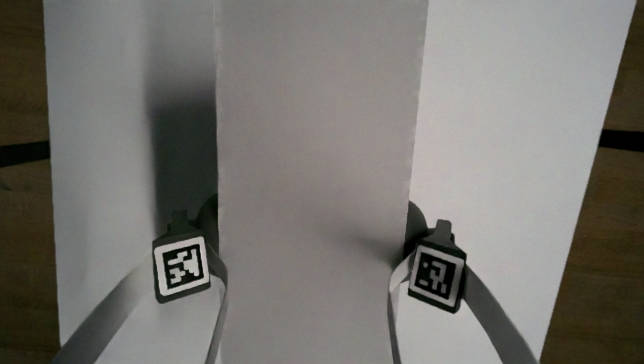

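Emit:
{"op": "execute_actions", "data": {
  "actions": [
    {"r3":{"joints":{"arm_m":0}}}
  ],
  "cameras": []
}}

Emit:
{"op": "execute_actions", "data": {
  "actions": [
    {"r3":{"base":{"rotate_rad":1.57}}}
  ],
  "cameras": []
}}

Emit:
{"op": "execute_actions", "data": {
  "actions": [
    {"r3":{"base":{"translate_m":1.0}}}
  ],
  "cameras": []
}}

Emit:
{"op": "execute_actions", "data": {
  "actions": [
    {"r3":{"base":{"rotate_rad":1.57},"joints":{"head_tilt_rad":-0.9}}}
  ],
  "cameras": []
}}

Emit:
{"op": "execute_actions", "data": {
  "actions": [
    {"r3":{"joints":{"arm_m":0.45}}}
  ],
  "cameras": ["r3_head_camera","r3_wrist_camera"]
}}

Scene clock: 309.23 s.
r1.base_odometry: x=-0.044 y=+1.700 heading=+2.296 (m, m, rad; r1's odometry frame)
r1.turned_by_wheels: +0.000 (rad since the last result)
r1.turned_by_imu: +0.000 (rad since the last result)
r1.base_tilt: forward=+0.4 right=-0.5 (deg)
r1.lidar_m: 1.48 2.72 1.74 2.09 1.50 2.18 1.76 0.62 0.44 0.42 0.43 0.58
r1.head_depth_mm: - - - - 907 1205 1148 / - - - - - 1210 1144 / - - - - - - - / 2661 1500 619 - - 1197 1159 / 2656 719 619 - - 1199 1141 / 2734 718 603 520 881 1195 1141 / 2719 713 601 519 842 1201 1134
r1.base_status: not commanded
r1.joint_positions: lift_m=+1.090 arm_m=+0.001 wrist_yaw_rad=+0.000 wrist_pitch_rad=-1.564 wrist_roll_rad=+1.574 gripper_m=+0.170 head_pan_rad=-1.564 head_tilt_rad=-0.890
r1.joint_status: not commanded
r1.motor_effort: left_wheel=-1(1) right_wheel=+2(2) lift_m=+34(35) arm_m=-4(4) wrist_yaw_rad=+0(0) wrist_pitch_rad=-3(3) wrist_roll_rad=-2(2) gripper_m=+0(0) head_pan_rad=-3(3) head_tilt_rad=-3(3) (%)
r1.hand_pose: x=-0.0215 y=-0.1236 z=+0.9722 quat_wxyz=(-0.001, -0.001, -0.709, -0.705) (m; r1's base frame)
r1.wrist_depth_mm: 252 262 981 - - - - / 258 265 - - - - - / 266 269 - - - - - / 275 274 - - - - - / 280 288 - - - - - / - 291 - - - - - / 301 301 - - - - -
r2.base_odometry: x=-0.917 y=-0.168 heading=-1.054 (m, m, rad; r2's odometry frame)
r2.turned_by_wheels: +0.000 (rad since the last result)
r2.turned_by_imu: +0.001 (rad since the last result)
r2.base_tilt: forward=+0.8 right=+0.1 (deg)
r2.lidar_m: 2.31 2.59 2.49 2.45 2.59 2.38 1.24 0.58 0.44 0.43 0.46 0.67
r2.head_depth_mm: - - - - - 813 1006 / - - - - - - - / - - - - - - - / 696 885 1167 654 - - 1075 / 2203 3102 2523 653 - - 1072 / 2447 3122 2547 653 531 482 1057 / 2853 3230 2543 655 533 482 1072
r2.base_status: not commanded
r2.joint_positions: lift_m=+1.100 arm_m=+0.000 wrist_yaw_rad=+0.001 wrist_pitch_rad=-1.546 wrist_roll_rad=+1.575 gripper_m=+0.170 head_pan_rad=-1.564 head_tilt_rad=-0.692
r2.joint_status: not commanded
r2.motor_effort: left_wheel=-1(2) right_wheel=+2(1) lift_m=+32(31) arm_m=-3(2) wrist_yaw_rad=-1(0) wrist_pitch_rad=-4(4) wrist_roll_rad=-2(2) gripper_m=+1(1) head_pan_rad=-2(3) head_tilt_rad=-5(5) (%)
r2.hand_pose: x=-0.0216 y=-0.1273 z=+0.9817 quat_wxyz=(-0.001, -0.002, -0.716, -0.698) (m; r2's base frame)
r2.wrist_depth_mm: 268 267 895 - - - - / 275 274 950 - - - - / 281 281 983 - - - - / 288 286 - - - - - / 292 297 - - - - - / 303 332 - - - - - / 313 314 - - - - -
r3.base_odometry: x=+1.907 y=+0.663 heading=+2.870 (m, m, rad; r3's odometry frame)
r3.turned_by_wheels: +0.000 (rad since the last result)
r3.turned_by_imu: +0.001 (rad since the last result)
r3.base_tilt: forward=-0.3 right=-0.8 (deg)
r3.lidar_m: 1.76 2.46 1.61 2.12 2.22 2.49 1.44 0.57 0.42 0.41 0.43 0.61
r3.head_depth_mm: - - - - - - - / - - - - - - - / - - - - - - - / 752 2980 2496 657 - - - / 929 3176 2408 651 - - - / 2943 3278 2529 654 534 472 - / 2948 3248 2621 660 539 470 1003
r3.base_status: not commanded
r3.joint_positions: lift_m=+1.099 arm_m=+0.000 wrist_yaw_rad=+0.000 wrist_pitch_rad=-1.563 wrist_roll_rad=+1.566 gripper_m=+0.024 head_pan_rad=-1.577 head_tilt_rad=-0.691
r3.joint_status: all done
r3.motor_effort: left_wheel=-1(1) right_wheel=+0(0) lift_m=+24(24) arm_m=-3(0) wrist_yaw_rad=-1(1) wrist_pitch_rad=-1(2) wrist_roll_rad=+3(3) gripper_m=-22(22) head_pan_rad=+2(3) head_tilt_rad=-6(5) (%)
r3.hand_pose: x=-0.0215 y=-0.1228 z=+0.9815 quat_wxyz=(+0.002, +0.002, -0.709, -0.705) (m; r3's base frame)
r3.wrist_depth_mm: 257 257 127 125 125 - - / 267 267 130 128 129 - - / 274 274 134 132 133 - - / 281 282 139 137 - - - / 289 290 141 141 142 - - / 300 300 147 146 146 - - / 308 314 153 152 - - -
pictures: none
No camera images: the call's "cameras" was empty. Leave "cameras" out to get every camera's image.

Scene clock: 312.70 s.
r1.base_odometry: x=-0.044 y=+1.700 heading=+2.296 (m, m, rad; r1's odometry frame)
r1.turned_by_wheels: +0.000 (rad since the last result)
r1.turned_by_imu: +0.000 (rad since the last result)
r1.base_tilt: forward=+0.4 right=-0.5 (deg)
r1.lidar_m: 1.49 2.73 1.74 2.09 1.50 2.19 1.76 0.62 0.44 0.42 0.43 0.58
r1.head_depth_mm: - - - - 909 1202 1147 / - - - - - 1216 1148 / - - - - - - - / 2655 1505 619 - - 1198 1157 / 2666 718 620 - - 1199 1138 / 2763 718 602 521 884 1197 1142 / 2734 712 601 519 843 1198 1138
r1.base_status: not commanded
r1.joint_positions: lift_m=+1.090 arm_m=+0.001 wrist_yaw_rad=+0.000 wrist_pitch_rad=-1.564 wrist_roll_rad=+1.574 gripper_m=+0.170 head_pan_rad=-1.564 head_tilt_rad=-0.890
r1.joint_status: not commanded
r1.motor_effort: left_wheel=-2(2) right_wheel=+2(2) lift_m=+34(34) arm_m=-3(3) wrist_yaw_rad=+0(0) wrist_pitch_rad=-3(2) wrist_roll_rad=-2(2) gripper_m=+0(1) head_pan_rad=-3(3) head_tilt_rad=-4(4) (%)
r1.hand_pose: x=-0.0215 y=-0.1236 z=+0.9722 quat_wxyz=(-0.001, -0.001, -0.709, -0.705) (m; r1's base frame)
r1.wrist_depth_mm: 252 262 999 - - - - / 258 261 - - - - - / 267 266 - - - - - / 272 277 - - - - - / 279 292 - - - - - / - 294 - - - - - / 301 295 - - - - -
r2.base_odometry: x=-0.917 y=-0.168 heading=-1.054 (m, m, rad; r2's odometry frame)
r2.turned_by_wheels: +0.000 (rad since the last result)
r2.turned_by_imu: +0.000 (rad since the last result)
r2.base_tilt: forward=+0.8 right=+0.0 (deg)
r2.lidar_m: 2.32 2.59 2.49 2.44 2.58 2.39 1.25 0.57 0.44 0.43 0.46 0.67
r2.head_depth_mm: - - - - - 812 1006 / - - - - - - - / - - - - - - - / 2519 3115 2561 653 - - 1076 / 2197 3055 945 654 - - 1068 / 2318 3143 2526 654 533 481 1057 / 2895 3209 2553 656 533 483 1070
r2.base_status: not commanded
r2.joint_positions: lift_m=+1.100 arm_m=+0.000 wrist_yaw_rad=+0.001 wrist_pitch_rad=-1.546 wrist_roll_rad=+1.575 gripper_m=+0.170 head_pan_rad=-1.564 head_tilt_rad=-0.692
r2.joint_status: not commanded
r2.motor_effort: left_wheel=-3(2) right_wheel=+2(1) lift_m=+31(31) arm_m=-3(3) wrist_yaw_rad=-1(1) wrist_pitch_rad=-4(4) wrist_roll_rad=-2(2) gripper_m=+0(1) head_pan_rad=-3(3) head_tilt_rad=-5(5) (%)
r2.hand_pose: x=-0.0216 y=-0.1273 z=+0.9817 quat_wxyz=(-0.001, -0.002, -0.716, -0.698) (m; r2's base frame)
r2.wrist_depth_mm: 270 267 901 - - - - / 276 275 930 - - - - / 279 282 - - - - - / 290 286 - - - - - / 294 295 - - - - - / 307 332 - - - - - / 313 312 - - - - -
r3.base_odometry: x=+1.907 y=+0.663 heading=-1.843 (m, m, rad; r3's odometry frame)
r3.turned_by_wheels: +1.570 (rad since the last result)
r3.turned_by_imu: +1.595 (rad since the last result)
r3.base_tilt: forward=-0.4 right=-0.7 (deg)
r3.lidar_m: 2.12 1.64 2.49 1.41 0.56 0.42 0.41 0.43 0.61 1.79 2.45 1.61
r3.head_depth_mm: - - - - - - - / - - - - - - - / - - - - - - - / 2054 2247 2481 1976 - - - / 2025 2281 2456 1971 - - - / 2029 2290 2482 1975 1616 1361 - / 2029 2275 2489 1982 1625 1380 1191
r3.base_status: done
r3.joint_positions: lift_m=+1.099 arm_m=+0.000 wrist_yaw_rad=+0.000 wrist_pitch_rad=-1.563 wrist_roll_rad=+1.566 gripper_m=+0.024 head_pan_rad=-1.577 head_tilt_rad=-0.691
r3.joint_status: not commanded
r3.motor_effort: left_wheel=-3(10) right_wheel=+1(7) lift_m=+24(24) arm_m=-3(3) wrist_yaw_rad=+0(0) wrist_pitch_rad=-1(2) wrist_roll_rad=+3(3) gripper_m=-22(22) head_pan_rad=+3(3) head_tilt_rad=-5(5) (%)
r3.hand_pose: x=-0.0215 y=-0.1228 z=+0.9815 quat_wxyz=(+0.002, +0.002, -0.709, -0.705) (m; r3's base frame)
r3.wrist_depth_mm: - - 126 125 126 - 990 / - - 130 128 130 - - / - - 133 133 132 - - / - - 139 137 - - - / - - 142 141 141 - - / - - 148 146 146 - - / - - 153 151 - - -
pictures: none
No camera images: the call's "cameras" was empty. Leave "cameras" out to get every camera's image.

Scene clock: 324.10 s.
r1.base_odometry: x=-0.044 y=+1.700 heading=+2.296 (m, m, rad; r1's odometry frame)
r1.turned_by_wheels: +0.000 (rad since the last result)
r1.turned_by_imu: +0.001 (rad since the last result)
r1.base_tilt: forward=+0.4 right=-0.5 (deg)
r1.lidar_m: 1.48 2.73 1.74 2.09 1.51 2.19 1.76 0.62 0.44 0.42 0.43 0.58
r1.head_depth_mm: - - - - 907 1202 1143 / - - - - - 1209 1147 / - - - - - - - / 2677 1499 619 - - 1199 1160 / 2653 719 619 - - 1199 1142 / 2733 715 603 520 882 1200 1134 / 2725 713 600 518 842 1195 1133
r1.base_status: not commanded
r1.joint_positions: lift_m=+1.090 arm_m=+0.001 wrist_yaw_rad=+0.000 wrist_pitch_rad=-1.564 wrist_roll_rad=+1.574 gripper_m=+0.170 head_pan_rad=-1.564 head_tilt_rad=-0.890
r1.joint_status: not commanded
r1.motor_effort: left_wheel=-2(2) right_wheel=+2(2) lift_m=+34(34) arm_m=-4(3) wrist_yaw_rad=+0(1) wrist_pitch_rad=-3(3) wrist_roll_rad=-2(2) gripper_m=+0(1) head_pan_rad=-3(3) head_tilt_rad=-4(3) (%)
r1.hand_pose: x=-0.0215 y=-0.1236 z=+0.9722 quat_wxyz=(-0.001, -0.001, -0.709, -0.705) (m; r1's base frame)
r1.wrist_depth_mm: 253 260 958 - - - - / 262 265 - - - - - / 268 268 - - - - - / 272 273 - - - - - / 281 294 - - - - - / - 291 - - - - - / 298 295 - - - - -
r2.base_odometry: x=-0.917 y=-0.168 heading=-1.054 (m, m, rad; r2's odometry frame)
r2.turned_by_wheels: +0.000 (rad since the last result)
r2.turned_by_imu: +0.001 (rad since the last result)
r2.base_tilt: forward=+0.7 right=+0.0 (deg)
r2.lidar_m: 2.31 2.59 2.49 2.44 2.59 2.39 1.24 0.58 0.44 0.43 0.46 0.67
r2.head_depth_mm: - - - - - 812 1003 / - - - - - - - / - - - - - - - / 2517 3124 2358 653 - - 1074 / 2293 3088 2532 654 - - 1069 / 2434 3128 2544 655 533 481 1057 / 2919 3243 2548 654 533 482 1065
r2.base_status: not commanded
r2.joint_positions: lift_m=+1.100 arm_m=+0.000 wrist_yaw_rad=+0.001 wrist_pitch_rad=-1.546 wrist_roll_rad=+1.575 gripper_m=+0.170 head_pan_rad=-1.564 head_tilt_rad=-0.692
r2.joint_status: not commanded
r2.motor_effort: left_wheel=-2(0) right_wheel=+1(1) lift_m=+32(31) arm_m=-3(3) wrist_yaw_rad=-1(0) wrist_pitch_rad=-4(4) wrist_roll_rad=-2(2) gripper_m=+1(1) head_pan_rad=-3(3) head_tilt_rad=-5(5) (%)
r2.hand_pose: x=-0.0216 y=-0.1273 z=+0.9817 quat_wxyz=(-0.001, -0.002, -0.716, -0.698) (m; r2's base frame)
r2.wrist_depth_mm: 268 267 949 - - - - / 273 276 949 - - - - / 280 279 960 - - - - / 291 286 - - - - - / 298 296 - - - - - / 300 336 - - - - - / 313 313 - - - - -
r3.base_odometry: x=+1.637 y=-0.300 heading=-1.843 (m, m, rad; r3's odometry frame)
r3.turned_by_wheels: +0.000 (rad since the last result)
r3.turned_by_imu: +0.000 (rad since the last result)
r3.base_tilt: forward=-0.5 right=-0.7 (deg)
r3.lidar_m: 1.11 1.17 0.83 2.39 1.94 1.46 1.42 1.49 2.06 2.39 0.83 1.14
r3.head_depth_mm: - - - - - - - / - - - - - - - / - - - - - - - / 2114 2290 2501 2010 - - - / 2064 2326 2499 1972 - - - / 2046 2323 2509 1986 1622 1362 - / 2052 2305 2493 1977 1608 1322 1194
r3.base_status: done
r3.joint_positions: lift_m=+1.099 arm_m=+0.000 wrist_yaw_rad=+0.000 wrist_pitch_rad=-1.563 wrist_roll_rad=+1.566 gripper_m=+0.024 head_pan_rad=-1.577 head_tilt_rad=-0.691
r3.joint_status: not commanded
r3.motor_effort: left_wheel=-2(5) right_wheel=+1(6) lift_m=+24(24) arm_m=-3(3) wrist_yaw_rad=+1(1) wrist_pitch_rad=-2(2) wrist_roll_rad=+3(3) gripper_m=-22(22) head_pan_rad=+2(3) head_tilt_rad=-5(5) (%)
r3.hand_pose: x=-0.0215 y=-0.1228 z=+0.9815 quat_wxyz=(+0.002, +0.002, -0.709, -0.705) (m; r3's base frame)
r3.wrist_depth_mm: - - 126 125 125 - - / - - 130 128 130 - - / - - 134 132 132 - - / - - 138 136 - - - / - - 142 141 141 - - / - - 147 146 147 - - / 833 - 153 150 - - -
pictures: none
No camera images: the call's "cameras" was empty. Leave "cameras" out to get every camera's image.

Scene clock: 327.53 s.
r1.base_odometry: x=-0.044 y=+1.700 heading=+2.296 (m, m, rad; r1's odometry frame)
r1.turned_by_wheels: +0.000 (rad since the last result)
r1.turned_by_imu: +0.000 (rad since the last result)
r1.base_tilt: forward=+0.3 right=-0.5 (deg)
r1.lidar_m: 1.48 2.73 1.74 2.09 1.50 2.19 1.76 0.61 0.44 0.42 0.43 0.58
r1.head_depth_mm: - - - - 907 1202 1148 / - - - - - 1215 1147 / - - - - - - - / 2684 1504 620 - - 1199 1158 / 2656 718 618 - - 1202 1139 / 2734 716 603 520 882 1203 1137 / 2758 713 601 519 843 1198 1137
r1.base_status: not commanded
r1.joint_positions: lift_m=+1.090 arm_m=+0.001 wrist_yaw_rad=+0.000 wrist_pitch_rad=-1.564 wrist_roll_rad=+1.574 gripper_m=+0.170 head_pan_rad=-1.564 head_tilt_rad=-0.890
r1.joint_status: not commanded
r1.motor_effort: left_wheel=-2(2) right_wheel=+2(3) lift_m=+35(34) arm_m=-4(4) wrist_yaw_rad=+0(1) wrist_pitch_rad=-2(2) wrist_roll_rad=-2(2) gripper_m=+0(0) head_pan_rad=-4(4) head_tilt_rad=-4(3) (%)
r1.hand_pose: x=-0.0215 y=-0.1236 z=+0.9722 quat_wxyz=(-0.001, -0.001, -0.709, -0.705) (m; r1's base frame)
r1.wrist_depth_mm: 254 263 - - - - - / 260 262 - - - - - / 266 266 - - - - - / 274 275 - - - - - / 283 291 - - - - - / - 291 - - - - - / 300 296 - - - - -
r2.base_odometry: x=-0.917 y=-0.168 heading=-1.054 (m, m, rad; r2's odometry frame)
r2.turned_by_wheels: +0.000 (rad since the last result)
r2.turned_by_imu: +0.000 (rad since the last result)
r2.base_tilt: forward=+0.8 right=+0.1 (deg)
r2.lidar_m: 2.32 2.58 2.49 2.44 2.60 2.38 1.24 0.58 0.44 0.43 0.46 0.67
r2.head_depth_mm: - - - - - 812 1001 / - - - - - - - / - - - - - - - / 2301 3199 2555 653 - - 1070 / 2547 3150 2534 654 - - 1066 / 2417 3129 2570 654 533 483 1060 / 2869 3232 2561 654 534 483 1068
r2.base_status: not commanded
r2.joint_positions: lift_m=+1.100 arm_m=+0.000 wrist_yaw_rad=+0.001 wrist_pitch_rad=-1.546 wrist_roll_rad=+1.575 gripper_m=+0.170 head_pan_rad=-1.564 head_tilt_rad=-0.692
r2.joint_status: not commanded
r2.motor_effort: left_wheel=-2(3) right_wheel=+1(1) lift_m=+32(31) arm_m=-3(3) wrist_yaw_rad=+0(1) wrist_pitch_rad=-4(4) wrist_roll_rad=-1(2) gripper_m=+0(0) head_pan_rad=-3(3) head_tilt_rad=-5(5) (%)
r2.hand_pose: x=-0.0216 y=-0.1273 z=+0.9817 quat_wxyz=(-0.001, -0.002, -0.716, -0.698) (m; r2's base frame)
r2.wrist_depth_mm: 269 267 914 - - - - / 276 274 959 - - - - / 281 281 987 - - - - / 290 287 - - - - - / 296 293 - - - - - / 305 334 - - - - - / 314 315 - - - - -
r3.base_odometry: x=+1.637 y=-0.300 heading=-0.274 (m, m, rad; r3's odometry frame)
r3.turned_by_wheels: +1.570 (rad since the last result)
r3.turned_by_imu: +1.595 (rad since the last result)
r3.base_tilt: forward=-0.4 right=-0.7 (deg)
r3.lidar_m: 2.39 1.94 1.46 1.42 1.49 2.07 2.38 0.84 1.15 1.11 1.17 0.83
r3.head_depth_mm: - - - - 294 - 1099 / - - - - - - 1121 / - - - - - - - / 1220 932 812 - 292 - 1111 / 1219 939 812 - 829 - 1096 / 1239 946 780 692 1406 - 1099 / 1242 950 780 695 1422 1261 1130
r3.base_status: done
r3.joint_positions: lift_m=+1.099 arm_m=+0.000 wrist_yaw_rad=+0.000 wrist_pitch_rad=-1.563 wrist_roll_rad=+1.566 gripper_m=+0.024 head_pan_rad=-1.577 head_tilt_rad=-0.889
r3.joint_status: all done
r3.motor_effort: left_wheel=-3(10) right_wheel=+1(6) lift_m=+25(25) arm_m=-3(3) wrist_yaw_rad=-1(1) wrist_pitch_rad=-1(1) wrist_roll_rad=+3(2) gripper_m=-22(22) head_pan_rad=+2(2) head_tilt_rad=-7(29) (%)
r3.hand_pose: x=-0.0215 y=-0.1228 z=+0.9815 quat_wxyz=(+0.002, +0.002, -0.709, -0.705) (m; r3's base frame)
r3.wrist_depth_mm: - - 126 125 125 - - / - - 130 129 129 - - / - - 134 133 133 - - / 438 - 139 137 - - - / 435 - 142 140 141 - - / 430 - 148 146 146 - - / 425 - 154 151 - - -
pictures: none
No camera images: the call's "cameras" was empty. Leave "cameras" out to get every camera's image.

Scene clock: 332.03 s.
r1.base_odometry: x=-0.044 y=+1.700 heading=+2.296 (m, m, rad; r1's odometry frame)
r1.turned_by_wheels: +0.000 (rad since the last result)
r1.turned_by_imu: +0.000 (rad since the last result)
r1.base_tilt: forward=+0.3 right=-0.5 (deg)
r1.lidar_m: 1.48 2.72 1.74 2.09 1.51 2.19 1.76 0.62 0.44 0.42 0.43 0.58
r1.head_depth_mm: - - - - 909 1203 1150 / - - - - - 1216 1148 / - - - - - - - / 2668 1502 621 - - 1199 1159 / 2649 719 619 - - 1197 1139 / 2734 717 603 520 881 1200 1134 / 2708 713 602 519 841 1198 1135
r1.base_status: not commanded
r1.joint_positions: lift_m=+1.090 arm_m=+0.001 wrist_yaw_rad=+0.000 wrist_pitch_rad=-1.564 wrist_roll_rad=+1.574 gripper_m=+0.170 head_pan_rad=-1.564 head_tilt_rad=-0.890
r1.joint_status: not commanded
r1.motor_effort: left_wheel=-2(2) right_wheel=+2(2) lift_m=+34(34) arm_m=-4(4) wrist_yaw_rad=+0(0) wrist_pitch_rad=-2(3) wrist_roll_rad=-2(2) gripper_m=+0(0) head_pan_rad=-3(3) head_tilt_rad=-4(3) (%)
r1.hand_pose: x=-0.0215 y=-0.1236 z=+0.9722 quat_wxyz=(-0.001, -0.001, -0.709, -0.705) (m; r1's base frame)
r1.wrist_depth_mm: 254 262 990 - - - - / 260 262 - - - - - / 265 266 - - - - - / 273 276 - - - - - / 278 289 - - - - - / - 292 - - - - - / 297 297 - - - - -
r2.base_odometry: x=-0.917 y=-0.168 heading=-1.054 (m, m, rad; r2's odometry frame)
r2.turned_by_wheels: +0.000 (rad since the last result)
r2.turned_by_imu: +0.000 (rad since the last result)
r2.base_tilt: forward=+0.8 right=-0.1 (deg)
r2.lidar_m: 2.31 2.59 2.49 2.44 2.59 2.38 1.24 0.58 0.44 0.43 0.46 0.67
r2.head_depth_mm: - - - - - 810 1007 / - - - - - - - / - - - - - - - / 2296 3158 2542 655 - - 1072 / 2527 3136 2560 654 - - 1071 / 2463 3169 2563 652 531 482 1055 / 2877 3228 2548 655 532 483 1067
r2.base_status: not commanded
r2.joint_positions: lift_m=+1.100 arm_m=+0.000 wrist_yaw_rad=+0.001 wrist_pitch_rad=-1.546 wrist_roll_rad=+1.575 gripper_m=+0.170 head_pan_rad=-1.564 head_tilt_rad=-0.692
r2.joint_status: not commanded
r2.motor_effort: left_wheel=-2(1) right_wheel=+1(1) lift_m=+32(31) arm_m=-3(3) wrist_yaw_rad=-1(1) wrist_pitch_rad=-4(4) wrist_roll_rad=-1(2) gripper_m=+0(1) head_pan_rad=-3(3) head_tilt_rad=-5(5) (%)
r2.hand_pose: x=-0.0216 y=-0.1273 z=+0.9817 quat_wxyz=(-0.001, -0.002, -0.716, -0.698) (m; r2's base frame)
r2.wrist_depth_mm: 268 266 899 - - - - / 271 272 968 - - - - / 281 280 988 - - - - / 291 288 - - - - - / 296 295 - - - - - / 306 332 - - - - - / 310 313 - - - - -
r3.base_odometry: x=+1.637 y=-0.300 heading=-0.274 (m, m, rad; r3's odometry frame)
r3.turned_by_wheels: +0.000 (rad since the last result)
r3.turned_by_imu: +0.001 (rad since the last result)
r3.base_tilt: forward=-0.4 right=-0.7 (deg)
r3.lidar_m: 2.39 1.94 1.46 1.42 1.49 2.07 2.39 0.83 1.15 1.11 1.17 0.83
r3.head_depth_mm: 1228 913 755 688 1397 1228 1103 / 1224 890 758 691 1400 1237 1124 / 1224 547 765 695 1399 1237 1141 / 1226 853 765 683 1412 1244 1134 / 1218 550 773 688 1410 1251 1118 / 1216 940 777 689 1409 1247 1127 / 1249 949 782 692 1417 1264 1131
r3.base_status: not commanded
r3.joint_positions: lift_m=+1.099 arm_m=+0.450 wrist_yaw_rad=+0.000 wrist_pitch_rad=-1.563 wrist_roll_rad=+1.566 gripper_m=+0.024 head_pan_rad=-1.577 head_tilt_rad=-0.889
r3.joint_status: all done
r3.motor_effort: left_wheel=-2(3) right_wheel=+1(1) lift_m=+24(24) arm_m=+3(2) wrist_yaw_rad=+0(0) wrist_pitch_rad=-1(2) wrist_roll_rad=+2(3) gripper_m=-22(22) head_pan_rad=+2(2) head_tilt_rad=-7(7) (%)
r3.hand_pose: x=-0.0215 y=-0.5724 z=+0.9814 quat_wxyz=(+0.002, +0.001, -0.710, -0.704) (m; r3's base frame)
r3.wrist_depth_mm: 347 350 126 125 125 - - / 361 359 130 129 129 - - / 373 371 134 133 133 - - / 384 386 139 137 383 - - / 392 394 142 142 142 - - / 409 405 148 146 146 - - / 422 419 152 151 - - -
pictures: r3_head_camera (sideways: a quarter turn clockwise sets it upright), r3_wrist_camera
camera_calibration (this result's frames):
r3_head_camera: T_world_to_cam=[[0.0576716, 0.79635, -0.60208, 0.806064], [0.998298, -0.0512396, 0.0278514, -0.0455801], [-0.0086709, -0.602662, -0.79795, 0.999189], [0, 0, 0, 1]] pos_world=[0.00767931, -0.0420721, 1.28389]
r3_wrist_camera: T_world_to_cam=[[-0.0362567, 0.999333, 0.00444947, 0.558457], [0.976855, 0.0345013, 0.211103, -0.144291], [0.210808, 0.0120004, -0.977454, 1.13392], [0, 0, 0, 1]] pos_world=[-0.0778411, -0.566714, 1.13633]
Images, in order (width x height): r3_head_camera 896x504, r3_wrist_camera 644x364.

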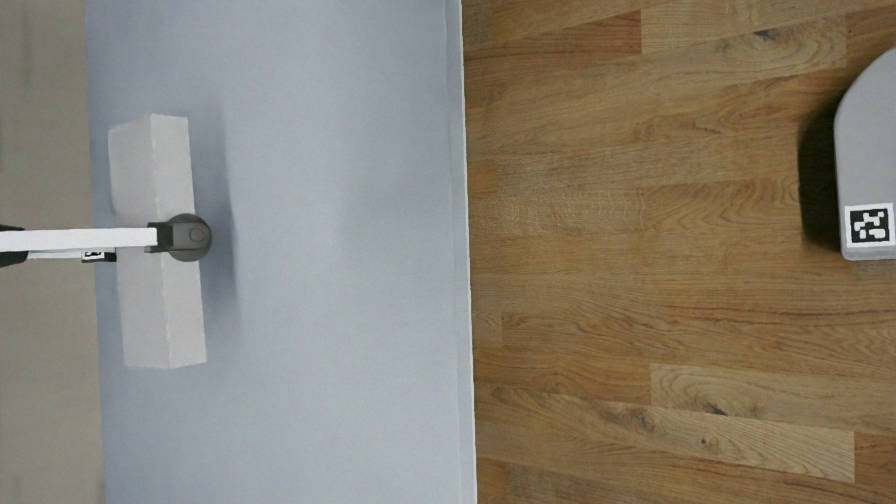

